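# Hang a hose on two wall hooks with RB-Y1

## Task

Get the hose hung over both of the wall hooks so that, at the finish, it rests motionless and does not touch the floor, supported by the hooks and not by the robot; then release it and back the robot away, staying upright and not tilted.

## Robot and tools

Robot: a Rainbow Robotics RB-Y1, a wheeled base (two drive wheels plus two rear casters, 0.66 m long, 0.58 m wide, front edge 0.10 m ahead of the drive axle) carrying a folding leg, a chest, a head with head_camera, and two seven-joint arms, each ending in a parallel gripper with its own camera (left_wrist_camera, right_wrist_camera).

Frames: the base frame sits on the floor midway between the drive wheels, x ahead, y to the robot's left, z up. The state reports chest, left_hand and right_hand in this frame. A hand point lies between the finger pads; fingers extend along that hand's -z and close along its x. Reported hand positions drift from reality, worse at full reach. Odometry is the base frame at scene start; it just integrates wheel rotation, so wheel slip reads as motion. Heading runs -3.142 to 3.142, left positive.

execute_actions: arguments are "actions" (a list holding zero or one action) and optional "cameras" (list from head_camera, left_wrist_camera, right_wrist_camera, all; omitted or null or ["all"] gives every camera, [] gives none). An empty list only reports state and images. One action may contain:
- "base": exactly one relative command. {"translate_m": d} drives straight d metres from where the base is now (positive forward, -3 to 3); {"rotate_rad": d} spins in place by d radians (positive counter-clockwise seen from above, -3.2 to 3.2). No sideways motion. A move needing over 8.667 s at its top speed is rejected.
- "joints": absolute targets, keyed by joint name, one number per joint, radians for joints and metres of pad gap for grippers. Ranges: torso_squat_rad 0 to 1.2 (higher lowers a level chest); torso_shift_rad -0.3 to 0.6 (hips forward when positive); torso_pitch_rad -0.2 to 1.4 (forward bow positive); torso_yaw_rad -1.5 to 1.5 (left positive); shoulder_pitch -2.356 to 2.356 (0 arm down, negative raises it forward); left_shoulder_roll_rad 0 to 3.141 and right_shoulder_roll_rad -3.141 to 0 (away from body); shoulder_yaw -2.094 to 2.094; elbow -2.617 to 0.01 (negative bends); forearm_roll -3.141 to 3.141; wrist_pitch -1.57 to 1.919 (negative tips hand forward); hand_roll -2.705 to 2.705; grippers 0 to 0.1; head_pan_rad -0.523 to 0.523; head_tilt_rad -0.35 to 1.57 (positive looks down). Sign conventions for yaw and rolls are the same on both arms (positive is leftward/counter-clockwise). Torso joints must also satisfy: squat+shift <= 1.52; squat-shift+pitch <= 1.57; shift+0.5 pitch-0.4 squat <= 0.7; shift+0.3 pitch-0.5 squat <= 0.39, otherwise they stop short as off_target. Done tolerance is ±0.02 rad, ±0.004 m for grippers.
- "speeds": caps for this action only, translate_m 0.05 to 0.4 m/s, rotate_rad 0.1 to 1.509 rad/s (defaults are the maxima).
- "min_time_s": 0.1 to 8, a minimum duration in seconds for each arm and head motion.
All parts start together. Anything not named may keep driving toward an older target without the status showing it. Unknown keys or out-of-range values cause rejection with no motion.

wait: {"seconds": 0 to 10}; commands nothing and returns state and images.
zoom_image: {"camera": name, "region": [x0, y0, x1, y1]} in pixels from the top-left of that camera's latest full image, at most 504 by 504.
read_manual: optional "section" ("licences"); only licence text.
finished_scene: {"scene": current scene number}; irreversible, reports success. Call it only after the hose hangs alone and the robot has backed off.

Results: base_status and joint_status tell how each commanded motion ended. "done" (for the base, wheels turned the full amount even if slipping); "off_target" (resting short, maybe still pushing); "contact_stop" (torso or arm met firm resistance); "time_out"; "limit_stop_at_<name>"; "stopped_with_arm" (torso halted because an arm contact-stopped); "limit_stop_at_own_body" (guard halted before hitting the robot's own torso, head, leg or base; move the parts apart). A stop in one torso or arm joint halts its whole group and clears old targets. "joint command not followed" plus a "cause:" line means the arm self/inter-arm collision check refused the targets; follow the suggested fix, as refused targets may be retried each action. on_its_own lists uncommanded parts; "held at" is a target, not a position. Motor temperatures are listed per arm in joint order; MOTOR HOT appears at 65 °C and an OVER-TEMPERATURE FAULT at 80 °C brakes the robot (keys say limit_stop_at_motor_heat; resend targets). A torque fault freezes everything for 10 s. Later calls in the same reply are skipped after any stop.

Cautions: after a stop, first relieve the blocked arm, then the torso, each in its own action. If both hands share one object and the torso contact-stops instantly with nothing in its way, resend every arm joint at its reported position, then retry the torso. To grip, command a gap at least 0.005 m under the object's width (off_target is then normal). The base does not stop on hitting furniture and may spin its wheels; a bent leg can protrude ahead of the base, and a leg pressing furniture can push the robot backward unseen by odometry. Keep each arm's load under 3 kg and avoid heavy weight far in front of the drive wheels, which can topple the robot. Never let the arms, hands or fingers strike or squeeze one another. Avoid drops, slips, slams and forceful pushes, and hold loads briefly to limit heat.

Each tool is called after "Call:" by a JSON object that holds its "name" and its "arguments".

## Session

Call:
{"name": "execute_actions", "arguments": {"actions": []}}

Scene clock: 0.00 s.
Motor temperatures (°C, as the motors report them): left_arm=[29 31 31 30 35 34 32] | right_arm=[31 31 29 31 29 34 35]
base_odometry: x=+0.000 y=+0.000 heading=+0.000 (m, m, rad; odometry frame)
base_status: not commanded
joint_positions: torso_squat_rad=+0.350 torso_shift_rad=-0.001 torso_pitch_rad=-0.001 torso_yaw_rad=+0.000 left_shoulder_pitch_rad=-0.042 left_shoulder_roll_rad=+0.010 left_shoulder_yaw_rad=-0.054 left_elbow_rad=-0.299 left_forearm_roll_rad=-0.033 left_wrist_pitch_rad=+0.027 left_hand_roll_rad=+0.016 left_gripper_m=+0.099 right_shoulder_pitch_rad=+0.016 right_shoulder_roll_rad=-0.037 right_shoulder_yaw_rad=-0.045 right_elbow_rad=-0.297 right_forearm_roll_rad=-0.054 right_wrist_pitch_rad=-0.043 right_hand_roll_rad=-0.011 right_gripper_m=+0.100 head_pan_rad=+0.000 head_tilt_rad=+0.400
joint_status: not commanded
chest: x=-0.2287 y=-0.0010 z=+1.2475 quat_wxyz=(+1.000, +0.001, -0.001, +0.000) (m; base frame)
left_hand: x=-0.0598 y=+0.2182 z=+0.5823 quat_wxyz=(+0.987, +0.004, -0.156, -0.043) (m; base frame)
right_hand: x=-0.0861 y=-0.2558 z=+0.5788 quat_wxyz=(+0.985, -0.018, -0.163, -0.054) (m; base frame)
pictures: head_camera, left_wrist_camera, right_wrist_camera
Images, in order (width x height): head_camera 896x504, left_wrist_camera 644x364, right_wrist_camera 644x364.

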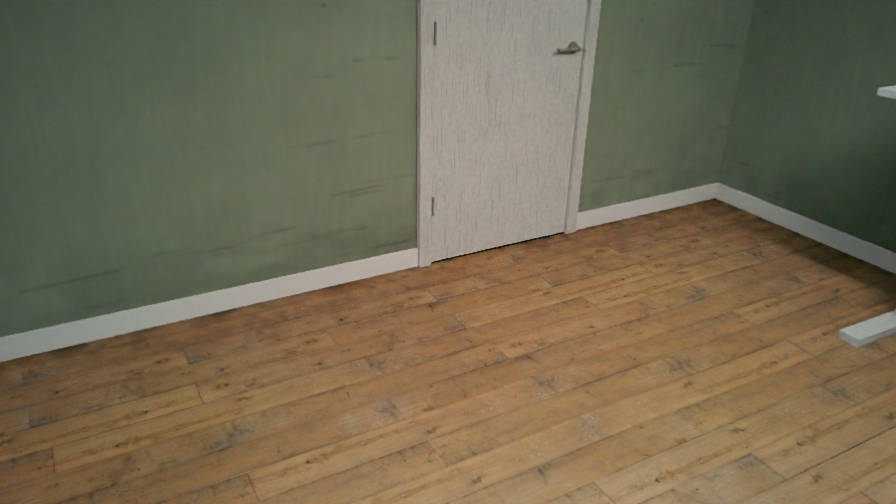

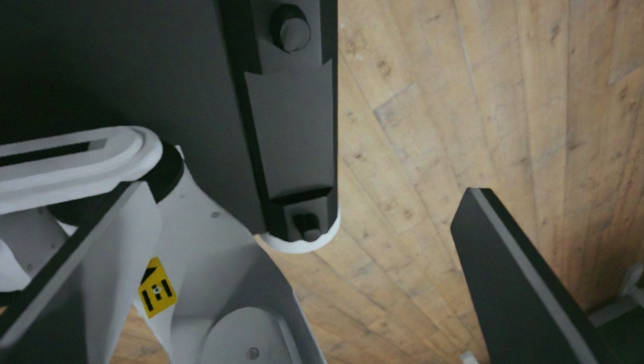

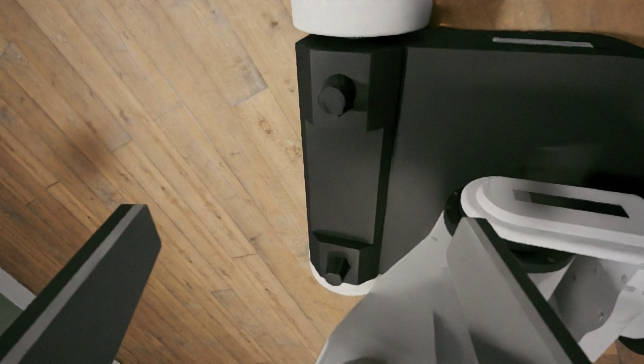

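Call:
{"name": "execute_actions", "arguments": {"actions": [{"base":{"rotate_rad":-1.1}}], "cameras": ["head_camera"]}}

Scene clock: 4.33 s.
Motor temperatures (°C, as the motors report them): left_arm=[29 31 31 30 35 34 32] | right_arm=[31 31 29 31 29 34 35]
base_odometry: x=+0.000 y=+0.000 heading=-1.100 (m, m, rad; odometry frame)
base_status: done
joint_positions: torso_squat_rad=+0.350 torso_shift_rad=-0.001 torso_pitch_rad=-0.001 torso_yaw_rad=+0.000 left_shoulder_pitch_rad=-0.042 left_shoulder_roll_rad=+0.010 left_shoulder_yaw_rad=-0.054 left_elbow_rad=-0.299 left_forearm_roll_rad=-0.033 left_wrist_pitch_rad=+0.027 left_hand_roll_rad=+0.016 left_gripper_m=+0.099 right_shoulder_pitch_rad=+0.016 right_shoulder_roll_rad=-0.037 right_shoulder_yaw_rad=-0.045 right_elbow_rad=-0.297 right_forearm_roll_rad=-0.054 right_wrist_pitch_rad=-0.043 right_hand_roll_rad=-0.011 right_gripper_m=+0.100 head_pan_rad=+0.000 head_tilt_rad=+0.400
joint_status: not commanded
chest: x=-0.2287 y=-0.0010 z=+1.2475 quat_wxyz=(+1.000, +0.001, -0.001, +0.000) (m; base frame)
left_hand: x=-0.0598 y=+0.2182 z=+0.5823 quat_wxyz=(+0.987, +0.003, -0.156, -0.043) (m; base frame)
right_hand: x=-0.0861 y=-0.2558 z=+0.5788 quat_wxyz=(+0.985, -0.018, -0.163, -0.054) (m; base frame)
pictures: head_camera
Images, in order (width x height): head_camera 896x504.

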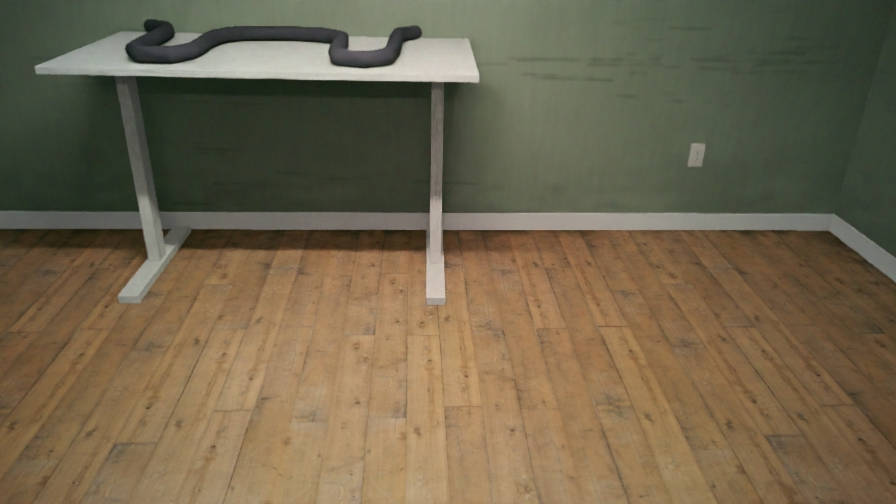

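Call:
{"name": "execute_actions", "arguments": {"actions": [{"joints":{"head_tilt_rad":0.0,"head_pan_rad":-0.5}}], "cameras": ["head_camera"]}}

Call:
{"name": "execute_actions", "arguments": {"actions": [{"joints":{"head_pan_rad":0.2}}], "cameras": ["head_camera"]}}

Scene clock: 6.47 s.
Motor temperatures (°C, as the motors report them): left_arm=[29 31 31 30 35 34 32] | right_arm=[31 31 29 31 29 34 35]
base_odometry: x=+0.000 y=+0.000 heading=-1.099 (m, m, rad; odometry frame)
base_status: not commanded
joint_positions: torso_squat_rad=+0.350 torso_shift_rad=-0.001 torso_pitch_rad=-0.001 torso_yaw_rad=+0.000 left_shoulder_pitch_rad=-0.042 left_shoulder_roll_rad=+0.010 left_shoulder_yaw_rad=-0.054 left_elbow_rad=-0.299 left_forearm_roll_rad=-0.033 left_wrist_pitch_rad=+0.027 left_hand_roll_rad=+0.016 left_gripper_m=+0.099 right_shoulder_pitch_rad=+0.016 right_shoulder_roll_rad=-0.037 right_shoulder_yaw_rad=-0.045 right_elbow_rad=-0.297 right_forearm_roll_rad=-0.054 right_wrist_pitch_rad=-0.043 right_hand_roll_rad=-0.011 right_gripper_m=+0.100 head_pan_rad=-0.500 head_tilt_rad=+0.000
joint_status: all done
chest: x=-0.2287 y=-0.0010 z=+1.2475 quat_wxyz=(+1.000, +0.001, -0.001, +0.000) (m; base frame)
left_hand: x=-0.0598 y=+0.2182 z=+0.5823 quat_wxyz=(+0.987, +0.003, -0.156, -0.043) (m; base frame)
right_hand: x=-0.0861 y=-0.2558 z=+0.5788 quat_wxyz=(+0.985, -0.018, -0.163, -0.054) (m; base frame)
pictures: head_camera
Images, in order (width x height): head_camera 896x504.

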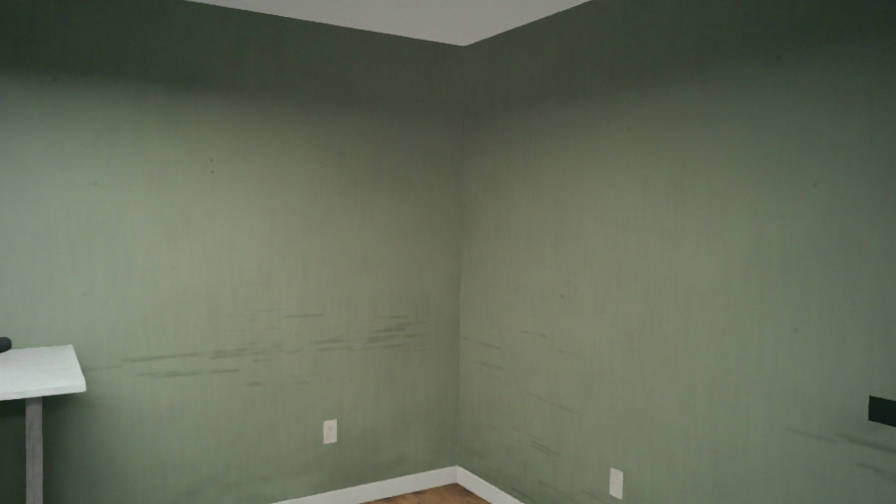

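Scene clock: 7.60 s.
Motor temperatures (°C, as the motors report them): left_arm=[29 31 31 30 35 34 32] | right_arm=[31 31 29 31 29 34 35]
base_odometry: x=+0.000 y=+0.000 heading=-1.099 (m, m, rad; odometry frame)
base_status: not commanded
joint_positions: torso_squat_rad=+0.350 torso_shift_rad=-0.001 torso_pitch_rad=-0.001 torso_yaw_rad=+0.000 left_shoulder_pitch_rad=-0.042 left_shoulder_roll_rad=+0.010 left_shoulder_yaw_rad=-0.054 left_elbow_rad=-0.299 left_forearm_roll_rad=-0.033 left_wrist_pitch_rad=+0.027 left_hand_roll_rad=+0.016 left_gripper_m=+0.099 right_shoulder_pitch_rad=+0.016 right_shoulder_roll_rad=-0.037 right_shoulder_yaw_rad=-0.045 right_elbow_rad=-0.297 right_forearm_roll_rad=-0.054 right_wrist_pitch_rad=-0.043 right_hand_roll_rad=-0.011 right_gripper_m=+0.100 head_pan_rad=+0.200 head_tilt_rad=+0.000
joint_status: all done
chest: x=-0.2287 y=-0.0010 z=+1.2475 quat_wxyz=(+1.000, +0.001, -0.001, +0.000) (m; base frame)
left_hand: x=-0.0598 y=+0.2182 z=+0.5823 quat_wxyz=(+0.987, +0.003, -0.156, -0.043) (m; base frame)
right_hand: x=-0.0861 y=-0.2558 z=+0.5788 quat_wxyz=(+0.985, -0.018, -0.163, -0.054) (m; base frame)
pictures: head_camera
Images, in order (width x height): head_camera 896x504.

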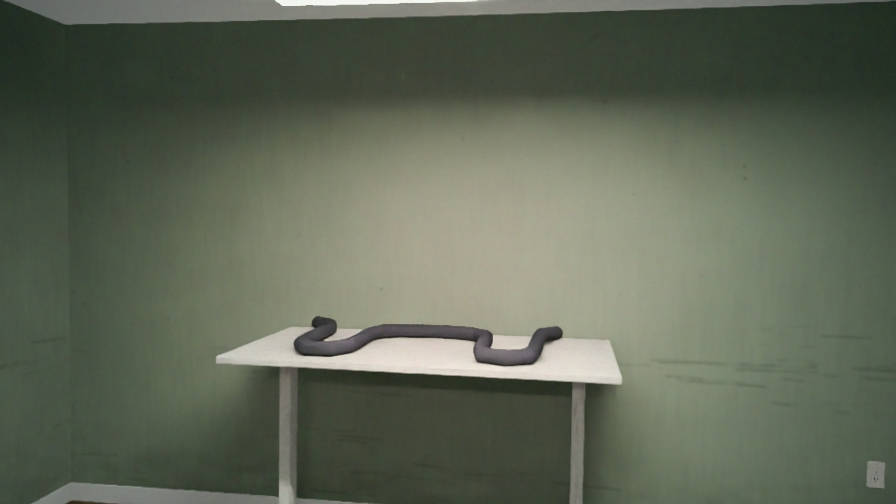

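Call:
{"name": "execute_actions", "arguments": {"actions": [{"base":{"rotate_rad":-1.57},"joints":{"head_pan_rad":0,"head_tilt_rad":0.25}}], "cameras": ["head_camera"]}}

Scene clock: 12.23 s.
Motor temperatures (°C, as the motors report them): left_arm=[29 31 31 30 35 34 32] | right_arm=[31 31 29 31 29 34 35]
base_odometry: x=+0.000 y=+0.000 heading=-2.669 (m, m, rad; odometry frame)
base_status: done
joint_positions: torso_squat_rad=+0.350 torso_shift_rad=-0.001 torso_pitch_rad=-0.001 torso_yaw_rad=+0.000 left_shoulder_pitch_rad=-0.042 left_shoulder_roll_rad=+0.010 left_shoulder_yaw_rad=-0.054 left_elbow_rad=-0.299 left_forearm_roll_rad=-0.033 left_wrist_pitch_rad=+0.027 left_hand_roll_rad=+0.016 left_gripper_m=+0.099 right_shoulder_pitch_rad=+0.016 right_shoulder_roll_rad=-0.037 right_shoulder_yaw_rad=-0.045 right_elbow_rad=-0.297 right_forearm_roll_rad=-0.054 right_wrist_pitch_rad=-0.043 right_hand_roll_rad=-0.011 right_gripper_m=+0.100 head_pan_rad=+0.000 head_tilt_rad=+0.250
joint_status: all done
chest: x=-0.2288 y=-0.0010 z=+1.2475 quat_wxyz=(+1.000, +0.001, -0.001, +0.000) (m; base frame)
left_hand: x=-0.0598 y=+0.2182 z=+0.5823 quat_wxyz=(+0.987, +0.004, -0.156, -0.043) (m; base frame)
right_hand: x=-0.0861 y=-0.2558 z=+0.5788 quat_wxyz=(+0.985, -0.018, -0.163, -0.054) (m; base frame)
pictures: head_camera
Images, in order (width x height): head_camera 896x504.

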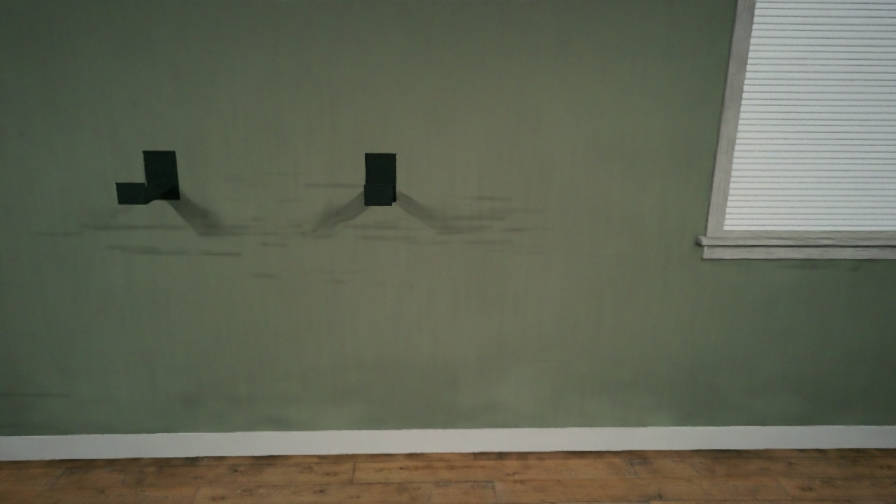

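Call:
{"name": "execute_actions", "arguments": {"actions": [{"base":{"rotate_rad":1.95}}], "cameras": []}}

Call:
{"name": "execute_actions", "arguments": {"actions": [{"base":{"translate_m":2.1},"joints":{"torso_squat_rad":0.0}}], "cameras": []}}

Call:
{"name": "execute_actions", "arguments": {"actions": [{"base":{"rotate_rad":-0.38},"joints":{"head_tilt_rad":0.6}}], "cameras": ["head_camera"]}}

Scene clock: 20.83 s.
Motor temperatures (°C, as the motors report them): left_arm=[29 31 31 30 35 34 32] | right_arm=[31 31 29 31 29 34 35]
base_odometry: x=+0.000 y=+0.000 heading=-0.720 (m, m, rad; odometry frame)
base_status: done
joint_positions: torso_squat_rad=+0.350 torso_shift_rad=-0.001 torso_pitch_rad=-0.001 torso_yaw_rad=+0.000 left_shoulder_pitch_rad=-0.042 left_shoulder_roll_rad=+0.010 left_shoulder_yaw_rad=-0.054 left_elbow_rad=-0.299 left_forearm_roll_rad=-0.033 left_wrist_pitch_rad=+0.027 left_hand_roll_rad=+0.016 left_gripper_m=+0.099 right_shoulder_pitch_rad=+0.016 right_shoulder_roll_rad=-0.037 right_shoulder_yaw_rad=-0.045 right_elbow_rad=-0.297 right_forearm_roll_rad=-0.054 right_wrist_pitch_rad=-0.043 right_hand_roll_rad=-0.011 right_gripper_m=+0.100 head_pan_rad=+0.000 head_tilt_rad=+0.250
joint_status: not commanded
chest: x=-0.2288 y=-0.0011 z=+1.2475 quat_wxyz=(+1.000, +0.001, -0.001, +0.000) (m; base frame)
left_hand: x=-0.0598 y=+0.2182 z=+0.5823 quat_wxyz=(+0.987, +0.004, -0.156, -0.043) (m; base frame)
right_hand: x=-0.0861 y=-0.2558 z=+0.5788 quat_wxyz=(+0.985, -0.018, -0.163, -0.054) (m; base frame)
pictures: none
No camera images: the call's "cameras" was empty. Leave "cameras" out to get every camera's image.

Scene clock: 27.63 s.
Motor temperatures (°C, as the motors report them): left_arm=[29 31 31 30 35 34 32] | right_arm=[31 31 29 31 29 34 35]
base_odometry: x=+1.580 y=-1.383 heading=-0.719 (m, m, rad; odometry frame)
base_status: done
joint_positions: torso_squat_rad=+0.000 torso_shift_rad=-0.001 torso_pitch_rad=-0.001 torso_yaw_rad=+0.000 left_shoulder_pitch_rad=-0.042 left_shoulder_roll_rad=+0.010 left_shoulder_yaw_rad=-0.054 left_elbow_rad=-0.299 left_forearm_roll_rad=-0.033 left_wrist_pitch_rad=+0.027 left_hand_roll_rad=+0.016 left_gripper_m=+0.099 right_shoulder_pitch_rad=+0.016 right_shoulder_roll_rad=-0.037 right_shoulder_yaw_rad=-0.045 right_elbow_rad=-0.297 right_forearm_roll_rad=-0.054 right_wrist_pitch_rad=-0.043 right_hand_roll_rad=-0.011 right_gripper_m=+0.100 head_pan_rad=+0.000 head_tilt_rad=+0.250
joint_status: all done
chest: x=-0.2287 y=-0.0011 z=+1.2899 quat_wxyz=(+1.000, +0.001, +0.000, +0.000) (m; base frame)
left_hand: x=-0.0597 y=+0.2182 z=+0.6247 quat_wxyz=(+0.987, +0.004, -0.156, -0.043) (m; base frame)
right_hand: x=-0.0861 y=-0.2559 z=+0.6211 quat_wxyz=(+0.985, -0.018, -0.163, -0.054) (m; base frame)
pictures: none
No camera images: the call's "cameras" was empty. Leave "cameras" out to get every camera's image.

Scene clock: 29.93 s.
Motor temperatures (°C, as the motors report them): left_arm=[29 31 31 30 35 34 32] | right_arm=[31 31 29 31 29 34 35]
base_odometry: x=+1.580 y=-1.383 heading=-1.099 (m, m, rad; odometry frame)
base_status: done
joint_positions: torso_squat_rad=+0.000 torso_shift_rad=-0.001 torso_pitch_rad=-0.001 torso_yaw_rad=+0.000 left_shoulder_pitch_rad=-0.042 left_shoulder_roll_rad=+0.010 left_shoulder_yaw_rad=-0.054 left_elbow_rad=-0.299 left_forearm_roll_rad=-0.033 left_wrist_pitch_rad=+0.027 left_hand_roll_rad=+0.016 left_gripper_m=+0.099 right_shoulder_pitch_rad=+0.016 right_shoulder_roll_rad=-0.037 right_shoulder_yaw_rad=-0.045 right_elbow_rad=-0.297 right_forearm_roll_rad=-0.054 right_wrist_pitch_rad=-0.043 right_hand_roll_rad=-0.011 right_gripper_m=+0.100 head_pan_rad=+0.000 head_tilt_rad=+0.600
joint_status: all done
chest: x=-0.2287 y=-0.0011 z=+1.2899 quat_wxyz=(+1.000, +0.001, +0.000, +0.000) (m; base frame)
left_hand: x=-0.0597 y=+0.2182 z=+0.6247 quat_wxyz=(+0.987, +0.003, -0.156, -0.043) (m; base frame)
right_hand: x=-0.0861 y=-0.2559 z=+0.6211 quat_wxyz=(+0.985, -0.018, -0.163, -0.054) (m; base frame)
pictures: head_camera
Images, in order (width x height): head_camera 896x504.

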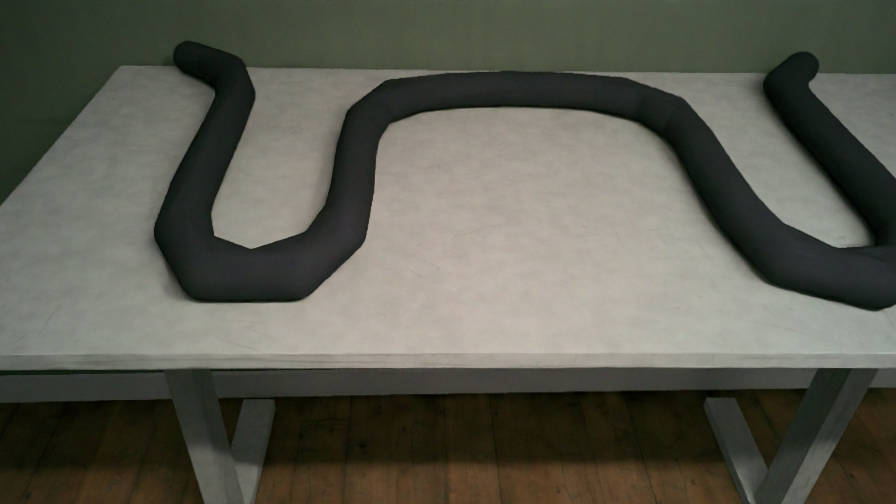

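Call:
{"name": "execute_actions", "arguments": {"actions": [{"joints":{"head_pan_rad":-0.3,"left_shoulder_pitch_rad":-0.9,"left_shoulder_roll_rad":0.2,"left_shoulder_yaw_rad":0,"left_elbow_rad":-0.95,"left_forearm_roll_rad":0,"left_wrist_pitch_rad":1.45,"left_hand_roll_rad":0,"right_shoulder_pitch_rad":-0.9,"right_shoulder_roll_rad":-0.65,"right_shoulder_yaw_rad":0,"right_elbow_rad":-0.6,"right_forearm_roll_rad":0,"right_wrist_pitch_rad":1.1,"right_hand_roll_rad":0}}], "cameras": ["head_camera"]}}

Scene clock: 42.27 s.
Motor temperatures (°C, as the motors report them): left_arm=[29 31 31 30 35 34 32] | right_arm=[31 32 29 31 29 34 35]
base_odometry: x=+1.580 y=-1.383 heading=-1.099 (m, m, rad; odometry frame)
base_status: not commanded
joint_positions: torso_squat_rad=+0.000 torso_shift_rad=-0.001 torso_pitch_rad=-0.001 torso_yaw_rad=+0.000 left_shoulder_pitch_rad=-0.901 left_shoulder_roll_rad=+0.200 left_shoulder_yaw_rad=+0.000 left_elbow_rad=-0.950 left_forearm_roll_rad=+0.000 left_wrist_pitch_rad=+1.450 left_hand_roll_rad=+0.000 left_gripper_m=+0.099 right_shoulder_pitch_rad=-0.900 right_shoulder_roll_rad=-0.650 right_shoulder_yaw_rad=+0.000 right_elbow_rad=-0.600 right_forearm_roll_rad=+0.000 right_wrist_pitch_rad=+1.100 right_hand_roll_rad=+0.000 right_gripper_m=+0.100 head_pan_rad=-0.300 head_tilt_rad=+0.600
joint_status: all done
chest: x=-0.2289 y=-0.0011 z=+1.2899 quat_wxyz=(+1.000, +0.001, -0.001, +0.000) (m; base frame)
left_hand: x=+0.3458 y=+0.2359 z=+1.0429 quat_wxyz=(+0.972, +0.115, -0.188, -0.082) (m; base frame)
right_hand: x=+0.3254 y=-0.5507 z=+1.0767 quat_wxyz=(+0.934, -0.280, -0.211, -0.061) (m; base frame)
pictures: head_camera
Images, in order (width x height): head_camera 896x504.

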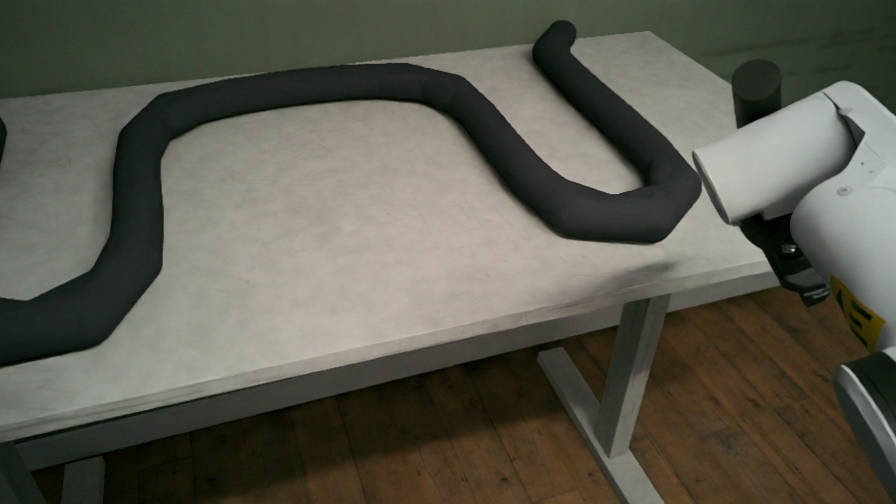

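Call:
{"name": "execute_actions", "arguments": {"actions": [{"joints":{"head_pan_rad":0,"head_tilt_rad":0.85,"left_shoulder_pitch_rad":-0.97,"left_shoulder_roll_rad":0.28,"right_shoulder_pitch_rad":-0.93,"right_shoulder_roll_rad":-0.56}}], "cameras": []}}

Call:
{"name": "execute_actions", "arguments": {"actions": [{"base":{"translate_m":0.17}}]}}

Scene clock: 44.70 s.
Motor temperatures (°C, as the motors report them): left_arm=[29 31 31 30 35 34 32] | right_arm=[31 32 29 31 29 34 35]
base_odometry: x=+1.580 y=-1.383 heading=-1.099 (m, m, rad; odometry frame)
base_status: not commanded
joint_positions: torso_squat_rad=+0.000 torso_shift_rad=-0.001 torso_pitch_rad=-0.001 torso_yaw_rad=+0.001 left_shoulder_pitch_rad=-0.970 left_shoulder_roll_rad=+0.280 left_shoulder_yaw_rad=+0.000 left_elbow_rad=-0.950 left_forearm_roll_rad=+0.000 left_wrist_pitch_rad=+1.450 left_hand_roll_rad=+0.000 left_gripper_m=+0.099 right_shoulder_pitch_rad=-0.930 right_shoulder_roll_rad=-0.560 right_shoulder_yaw_rad=+0.000 right_elbow_rad=-0.600 right_forearm_roll_rad=+0.000 right_wrist_pitch_rad=+1.100 right_hand_roll_rad=+0.000 right_gripper_m=+0.100 head_pan_rad=+0.000 head_tilt_rad=+0.850
joint_status: all done
chest: x=-0.2289 y=-0.0011 z=+1.2899 quat_wxyz=(+1.000, +0.001, -0.001, +0.000) (m; base frame)
left_hand: x=+0.3709 y=+0.2718 z=+1.0960 quat_wxyz=(+0.961, +0.144, -0.226, -0.063) (m; base frame)
right_hand: x=+0.3497 y=-0.4901 z=+1.0621 quat_wxyz=(+0.943, -0.246, -0.222, -0.031) (m; base frame)
pictures: none
No camera images: the call's "cameras" was empty. Leave "cameras" out to get every camera's image.

Scene clock: 46.63 s.
Motor temperatures (°C, as the motors report them): left_arm=[29 31 31 30 35 34 32] | right_arm=[31 32 29 31 29 34 35]
base_odometry: x=+1.657 y=-1.534 heading=-1.099 (m, m, rad; odometry frame)
base_status: done
joint_positions: torso_squat_rad=+0.000 torso_shift_rad=-0.001 torso_pitch_rad=-0.001 torso_yaw_rad=+0.001 left_shoulder_pitch_rad=-0.970 left_shoulder_roll_rad=+0.280 left_shoulder_yaw_rad=+0.000 left_elbow_rad=-0.950 left_forearm_roll_rad=+0.000 left_wrist_pitch_rad=+1.450 left_hand_roll_rad=+0.000 left_gripper_m=+0.099 right_shoulder_pitch_rad=-0.930 right_shoulder_roll_rad=-0.560 right_shoulder_yaw_rad=+0.000 right_elbow_rad=-0.600 right_forearm_roll_rad=+0.000 right_wrist_pitch_rad=+1.100 right_hand_roll_rad=+0.000 right_gripper_m=+0.100 head_pan_rad=+0.000 head_tilt_rad=+0.850
joint_status: not commanded
chest: x=-0.2288 y=-0.0011 z=+1.2899 quat_wxyz=(+1.000, +0.001, -0.001, +0.000) (m; base frame)
left_hand: x=+0.3709 y=+0.2718 z=+1.0959 quat_wxyz=(+0.961, +0.144, -0.226, -0.063) (m; base frame)
right_hand: x=+0.3497 y=-0.4902 z=+1.0621 quat_wxyz=(+0.943, -0.246, -0.222, -0.031) (m; base frame)
pictures: head_camera, left_wrist_camera, right_wrist_camera
Images, in order (width x height): head_camera 896x504, left_wrist_camera 644x364, right_wrist_camera 644x364.

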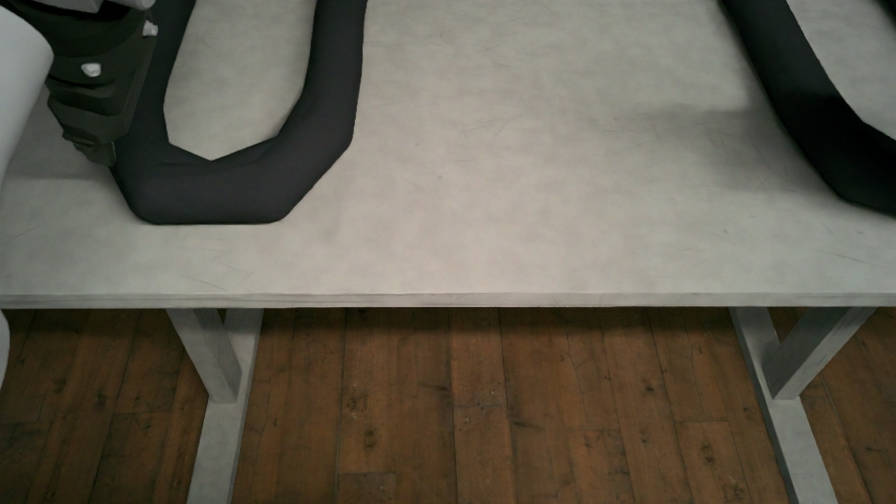

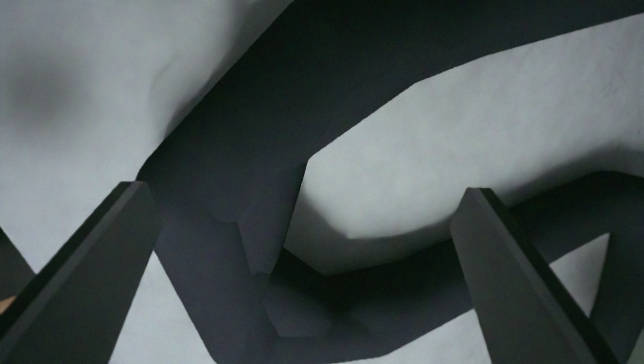

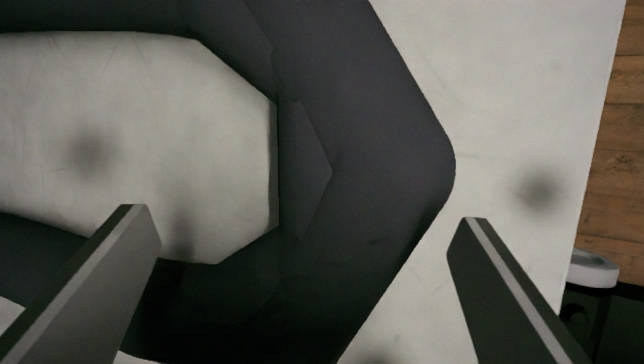

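Call:
{"name": "execute_actions", "arguments": {"actions": [{"joints":{"left_shoulder_pitch_rad":-0.92,"left_shoulder_roll_rad":0.23,"right_shoulder_roll_rad":-0.54}}]}}

Scene clock: 49.80 s.
Motor temperatures (°C, as the motors report them): left_arm=[29 31 31 30 35 34 32] | right_arm=[31 32 29 31 29 34 35]
base_odometry: x=+1.657 y=-1.534 heading=-1.099 (m, m, rad; odometry frame)
base_status: not commanded
joint_positions: torso_squat_rad=+0.000 torso_shift_rad=-0.001 torso_pitch_rad=-0.001 torso_yaw_rad=+0.001 left_shoulder_pitch_rad=-0.920 left_shoulder_roll_rad=+0.230 left_shoulder_yaw_rad=+0.000 left_elbow_rad=-0.950 left_forearm_roll_rad=+0.000 left_wrist_pitch_rad=+1.450 left_hand_roll_rad=+0.000 left_gripper_m=+0.099 right_shoulder_pitch_rad=-0.930 right_shoulder_roll_rad=-0.540 right_shoulder_yaw_rad=+0.000 right_elbow_rad=-0.600 right_forearm_roll_rad=+0.000 right_wrist_pitch_rad=+1.100 right_hand_roll_rad=+0.000 right_gripper_m=+0.100 head_pan_rad=+0.000 head_tilt_rad=+0.850
joint_status: all done
chest: x=-0.2288 y=-0.0011 z=+1.2899 quat_wxyz=(+1.000, +0.001, -0.001, +0.000) (m; base frame)
left_hand: x=+0.3539 y=+0.2508 z=+1.0585 quat_wxyz=(+0.969, +0.126, -0.199, -0.074) (m; base frame)
right_hand: x=+0.3520 y=-0.4777 z=+1.0558 quat_wxyz=(+0.945, -0.239, -0.221, -0.025) (m; base frame)
pictures: head_camera, left_wrist_camera, right_wrist_camera
Images, in order (width x height): head_camera 896x504, left_wrist_camera 644x364, right_wrist_camera 644x364.

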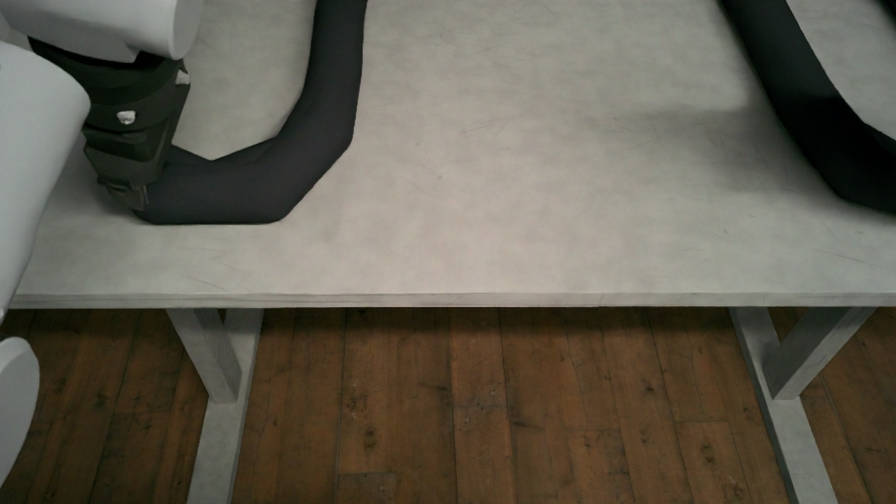

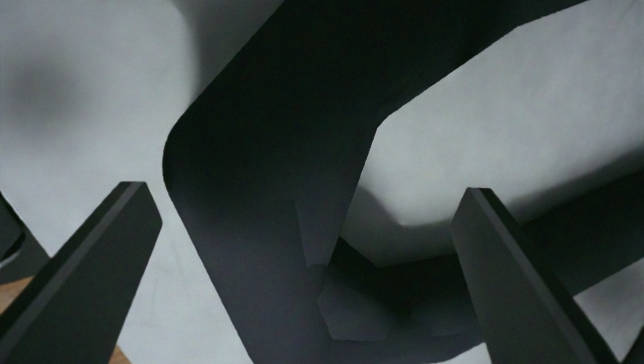

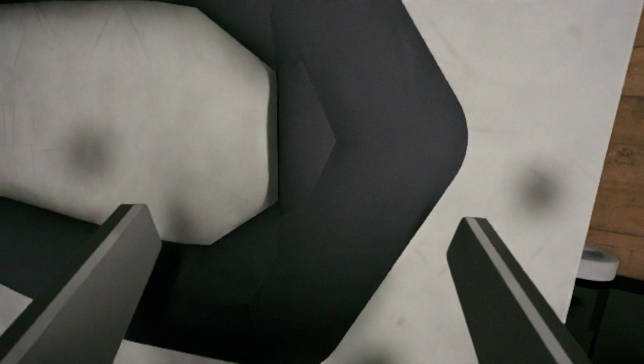

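Call:
{"name": "execute_actions", "arguments": {"actions": [{"base":{"translate_m":0.02},"joints":{"torso_squat_rad":0.36}}]}}

Scene clock: 53.40 s.
Motor temperatures (°C, as the motors report them): left_arm=[29 31 31 30 35 34 32] | right_arm=[31 32 29 31 29 34 35]
base_odometry: x=+1.666 y=-1.552 heading=-1.100 (m, m, rad; odometry frame)
base_status: done
joint_positions: torso_squat_rad=+0.360 torso_shift_rad=-0.001 torso_pitch_rad=-0.001 torso_yaw_rad=+0.001 left_shoulder_pitch_rad=-0.920 left_shoulder_roll_rad=+0.230 left_shoulder_yaw_rad=+0.000 left_elbow_rad=-0.950 left_forearm_roll_rad=+0.000 left_wrist_pitch_rad=+1.450 left_hand_roll_rad=+0.000 left_gripper_m=+0.099 right_shoulder_pitch_rad=-0.930 right_shoulder_roll_rad=-0.540 right_shoulder_yaw_rad=+0.000 right_elbow_rad=-0.600 right_forearm_roll_rad=+0.000 right_wrist_pitch_rad=+1.100 right_hand_roll_rad=+0.000 right_gripper_m=+0.100 head_pan_rad=+0.000 head_tilt_rad=+0.850
joint_status: all done
chest: x=-0.2289 y=-0.0010 z=+1.2451 quat_wxyz=(+1.000, +0.001, -0.001, +0.000) (m; base frame)
left_hand: x=+0.3540 y=+0.2510 z=+1.0140 quat_wxyz=(+0.969, +0.126, -0.199, -0.074) (m; base frame)
right_hand: x=+0.3520 y=-0.4778 z=+1.0112 quat_wxyz=(+0.945, -0.239, -0.221, -0.025) (m; base frame)
pictures: head_camera, left_wrist_camera, right_wrist_camera
Images, in order (width x height): head_camera 896x504, left_wrist_camera 644x364, right_wrist_camera 644x364.

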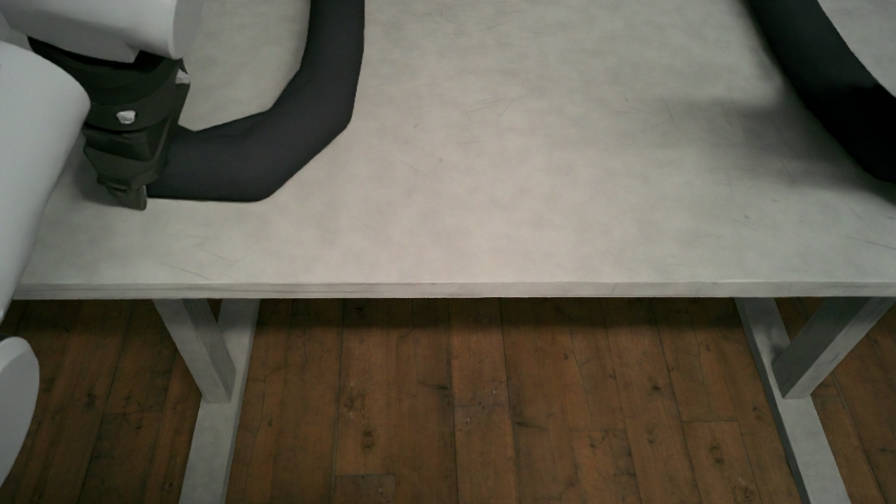

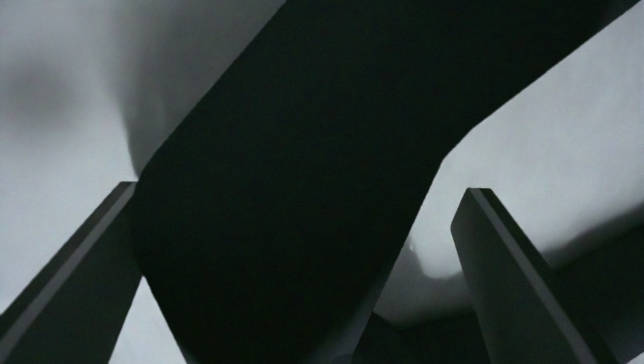

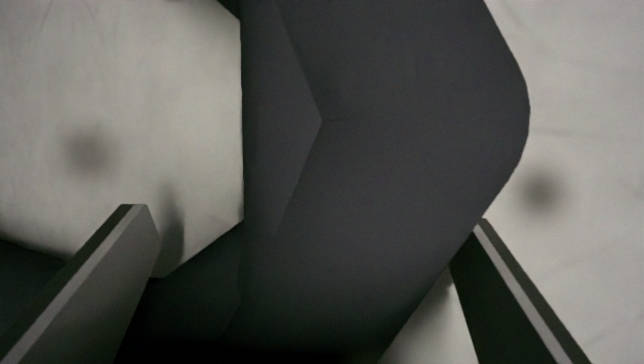

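Call:
{"name": "execute_actions", "arguments": {"actions": [{"base":{"translate_m":-0.02}}], "cameras": []}}

Call:
{"name": "execute_actions", "arguments": {"actions": [{"joints":{"torso_squat_rad":0.45}}]}}

Scene clock: 55.63 s.
Motor temperatures (°C, as the motors report them): left_arm=[29 31 31 30 35 34 32] | right_arm=[31 32 29 31 29 34 35]
base_odometry: x=+1.657 y=-1.534 heading=-1.100 (m, m, rad; odometry frame)
base_status: done
joint_positions: torso_squat_rad=+0.360 torso_shift_rad=-0.001 torso_pitch_rad=-0.001 torso_yaw_rad=+0.001 left_shoulder_pitch_rad=-0.920 left_shoulder_roll_rad=+0.230 left_shoulder_yaw_rad=+0.000 left_elbow_rad=-0.950 left_forearm_roll_rad=+0.000 left_wrist_pitch_rad=+1.450 left_hand_roll_rad=+0.000 left_gripper_m=+0.099 right_shoulder_pitch_rad=-0.930 right_shoulder_roll_rad=-0.540 right_shoulder_yaw_rad=+0.000 right_elbow_rad=-0.600 right_forearm_roll_rad=+0.000 right_wrist_pitch_rad=+1.100 right_hand_roll_rad=+0.000 right_gripper_m=+0.100 head_pan_rad=+0.000 head_tilt_rad=+0.850
joint_status: not commanded
chest: x=-0.2290 y=-0.0010 z=+1.2450 quat_wxyz=(+1.000, +0.001, -0.001, +0.000) (m; base frame)
left_hand: x=+0.3539 y=+0.2510 z=+1.0140 quat_wxyz=(+0.969, +0.126, -0.199, -0.074) (m; base frame)
right_hand: x=+0.3519 y=-0.4778 z=+1.0112 quat_wxyz=(+0.945, -0.239, -0.221, -0.025) (m; base frame)
pictures: none
No camera images: the call's "cameras" was empty. Leave "cameras" out to get every camera's image.

Scene clock: 56.57 s.
Motor temperatures (°C, as the motors report them): left_arm=[29 31 31 30 35 34 32] | right_arm=[31 32 29 31 29 34 35]
base_odometry: x=+1.657 y=-1.534 heading=-1.100 (m, m, rad; odometry frame)
base_status: not commanded
joint_positions: torso_squat_rad=+0.415 torso_shift_rad=-0.005 torso_pitch_rad=-0.012 torso_yaw_rad=+0.001 left_shoulder_pitch_rad=-0.925 left_shoulder_roll_rad=+0.232 left_shoulder_yaw_rad=+0.000 left_elbow_rad=-0.953 left_forearm_roll_rad=-0.001 left_wrist_pitch_rad=+1.450 left_hand_roll_rad=+0.000 left_gripper_m=+0.099 right_shoulder_pitch_rad=-0.934 right_shoulder_roll_rad=-0.542 right_shoulder_yaw_rad=+0.000 right_elbow_rad=-0.602 right_forearm_roll_rad=+0.001 right_wrist_pitch_rad=+1.100 right_hand_roll_rad=+0.000 right_gripper_m=+0.099 head_pan_rad=+0.000 head_tilt_rad=+0.850
joint_status: torso_squat_rad contact_stop (moved +0.055 of +0.090)
on_its_own: torso_squat_rad is held at +0.415, not at your +0.450, since a contact_stop
chest: x=-0.2346 y=-0.0010 z=+1.2304 quat_wxyz=(+1.000, +0.001, -0.006, +0.000) (m; base frame)
left_hand: x=+0.3526 y=+0.2507 z=+1.0093 quat_wxyz=(+0.967, +0.127, -0.208, -0.074) (m; base frame)
right_hand: x=+0.3504 y=-0.4778 z=+1.0058 quat_wxyz=(+0.943, -0.240, -0.229, -0.026) (m; base frame)
pictures: head_camera, left_wrist_camera, right_wrist_camera
Images, in order (width x height): head_camera 896x504, left_wrist_camera 644x364, right_wrist_camera 644x364.

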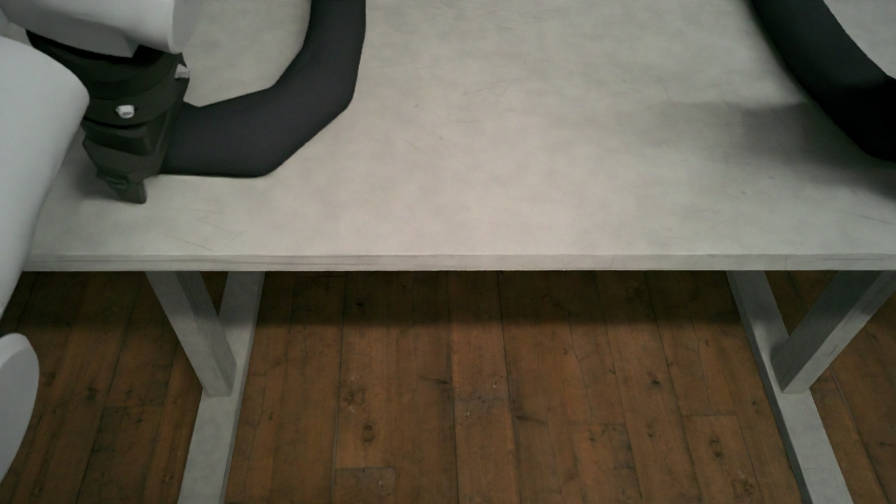

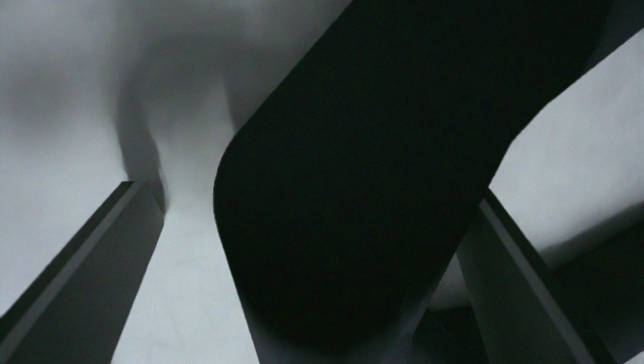

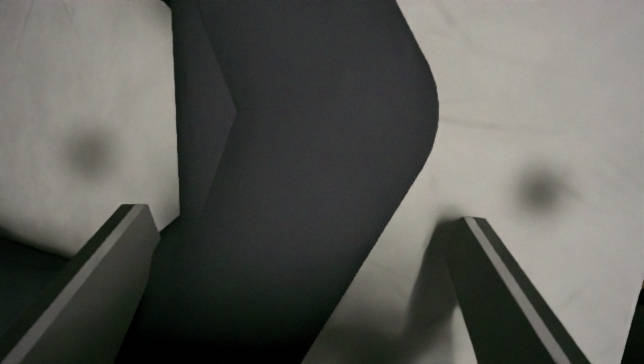

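Rear tips touch the table. Back off slightly, then close.

Call:
{"name": "execute_actions", "arguments": {"actions": [{"base":{"translate_m":0.008},"joints":{"torso_squat_rad":0.385,"torso_shift_rad":0,"torso_pitch_rad":0}}], "cameras": []}}

Call:
{"name": "execute_actions", "arguments": {"actions": [{"joints":{"left_gripper_m":0.03,"right_gripper_m":0.03}}]}}

Scene clock: 58.37 s.
Motor temperatures (°C, as the motors report them): left_arm=[29 31 31 30 35 34 32] | right_arm=[31 32 29 31 29 34 35]
base_odometry: x=+1.661 y=-1.541 heading=-1.100 (m, m, rad; odometry frame)
base_status: done
joint_positions: torso_squat_rad=+0.385 torso_shift_rad=+0.000 torso_pitch_rad=-0.001 torso_yaw_rad=+0.001 left_shoulder_pitch_rad=-0.923 left_shoulder_roll_rad=+0.231 left_shoulder_yaw_rad=+0.000 left_elbow_rad=-0.952 left_forearm_roll_rad=+0.000 left_wrist_pitch_rad=+1.450 left_hand_roll_rad=+0.000 left_gripper_m=+0.099 right_shoulder_pitch_rad=-0.932 right_shoulder_roll_rad=-0.542 right_shoulder_yaw_rad=+0.000 right_elbow_rad=-0.601 right_forearm_roll_rad=+0.000 right_wrist_pitch_rad=+1.100 right_hand_roll_rad=+0.000 right_gripper_m=+0.100 head_pan_rad=+0.000 head_tilt_rad=+0.850
joint_status: all done
chest: x=-0.2286 y=-0.0010 z=+1.2386 quat_wxyz=(+1.000, +0.001, -0.001, +0.000) (m; base frame)
left_hand: x=+0.3552 y=+0.2511 z=+1.0096 quat_wxyz=(+0.969, +0.126, -0.201, -0.074) (m; base frame)
right_hand: x=+0.3529 y=-0.4781 z=+1.0063 quat_wxyz=(+0.945, -0.240, -0.222, -0.025) (m; base frame)
pictures: none
No camera images: the call's "cameras" was empty. Leave "cameras" out to get every camera's image.

Scene clock: 59.53 s.
Motor temperatures (°C, as the motors report them): left_arm=[29 31 31 30 35 34 32] | right_arm=[31 32 29 31 29 34 35]
base_odometry: x=+1.661 y=-1.541 heading=-1.100 (m, m, rad; odometry frame)
base_status: not commanded
joint_positions: torso_squat_rad=+0.385 torso_shift_rad=+0.000 torso_pitch_rad=-0.001 torso_yaw_rad=+0.001 left_shoulder_pitch_rad=-0.920 left_shoulder_roll_rad=+0.230 left_shoulder_yaw_rad=+0.000 left_elbow_rad=-0.950 left_forearm_roll_rad=+0.000 left_wrist_pitch_rad=+1.450 left_hand_roll_rad=+0.000 left_gripper_m=+0.064 right_shoulder_pitch_rad=-0.931 right_shoulder_roll_rad=-0.541 right_shoulder_yaw_rad=+0.000 right_elbow_rad=-0.601 right_forearm_roll_rad=+0.000 right_wrist_pitch_rad=+1.100 right_hand_roll_rad=+0.000 right_gripper_m=+0.067 head_pan_rad=+0.000 head_tilt_rad=+0.850
joint_status: left_gripper_m off_target (ended at +0.064, target +0.030); right_gripper_m off_target (ended at +0.067, target +0.030)
chest: x=-0.2283 y=-0.0010 z=+1.2387 quat_wxyz=(+1.000, +0.001, +0.000, +0.000) (m; base frame)
left_hand: x=+0.3543 y=+0.2511 z=+1.0071 quat_wxyz=(+0.969, +0.126, -0.199, -0.074) (m; base frame)
right_hand: x=+0.3530 y=-0.4776 z=+1.0052 quat_wxyz=(+0.945, -0.239, -0.222, -0.025) (m; base frame)
pictures: head_camera, left_wrist_camera, right_wrist_camera
Images, in order (width x height): head_camera 896x504, left_wrist_camera 644x364, right_wrist_camera 644x364.

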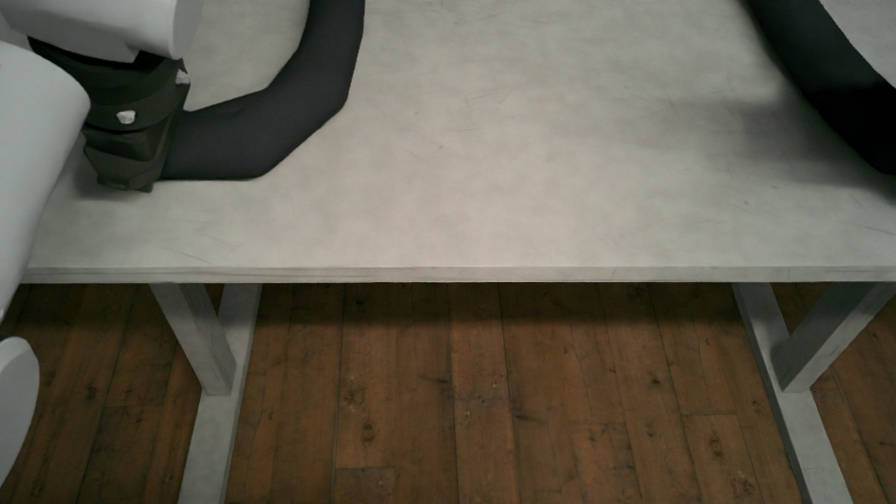

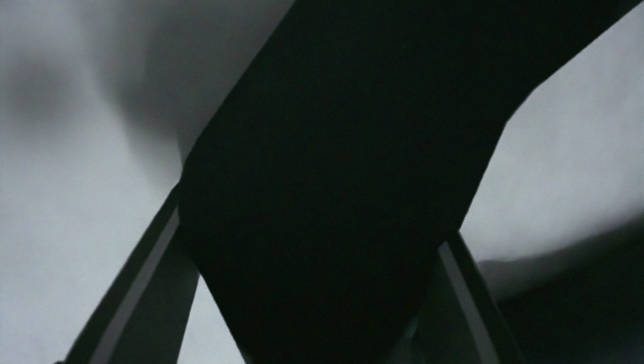

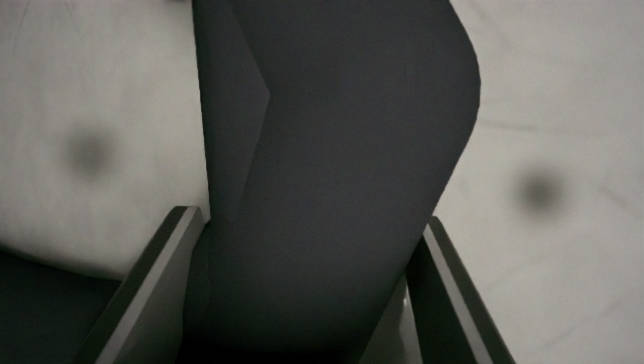

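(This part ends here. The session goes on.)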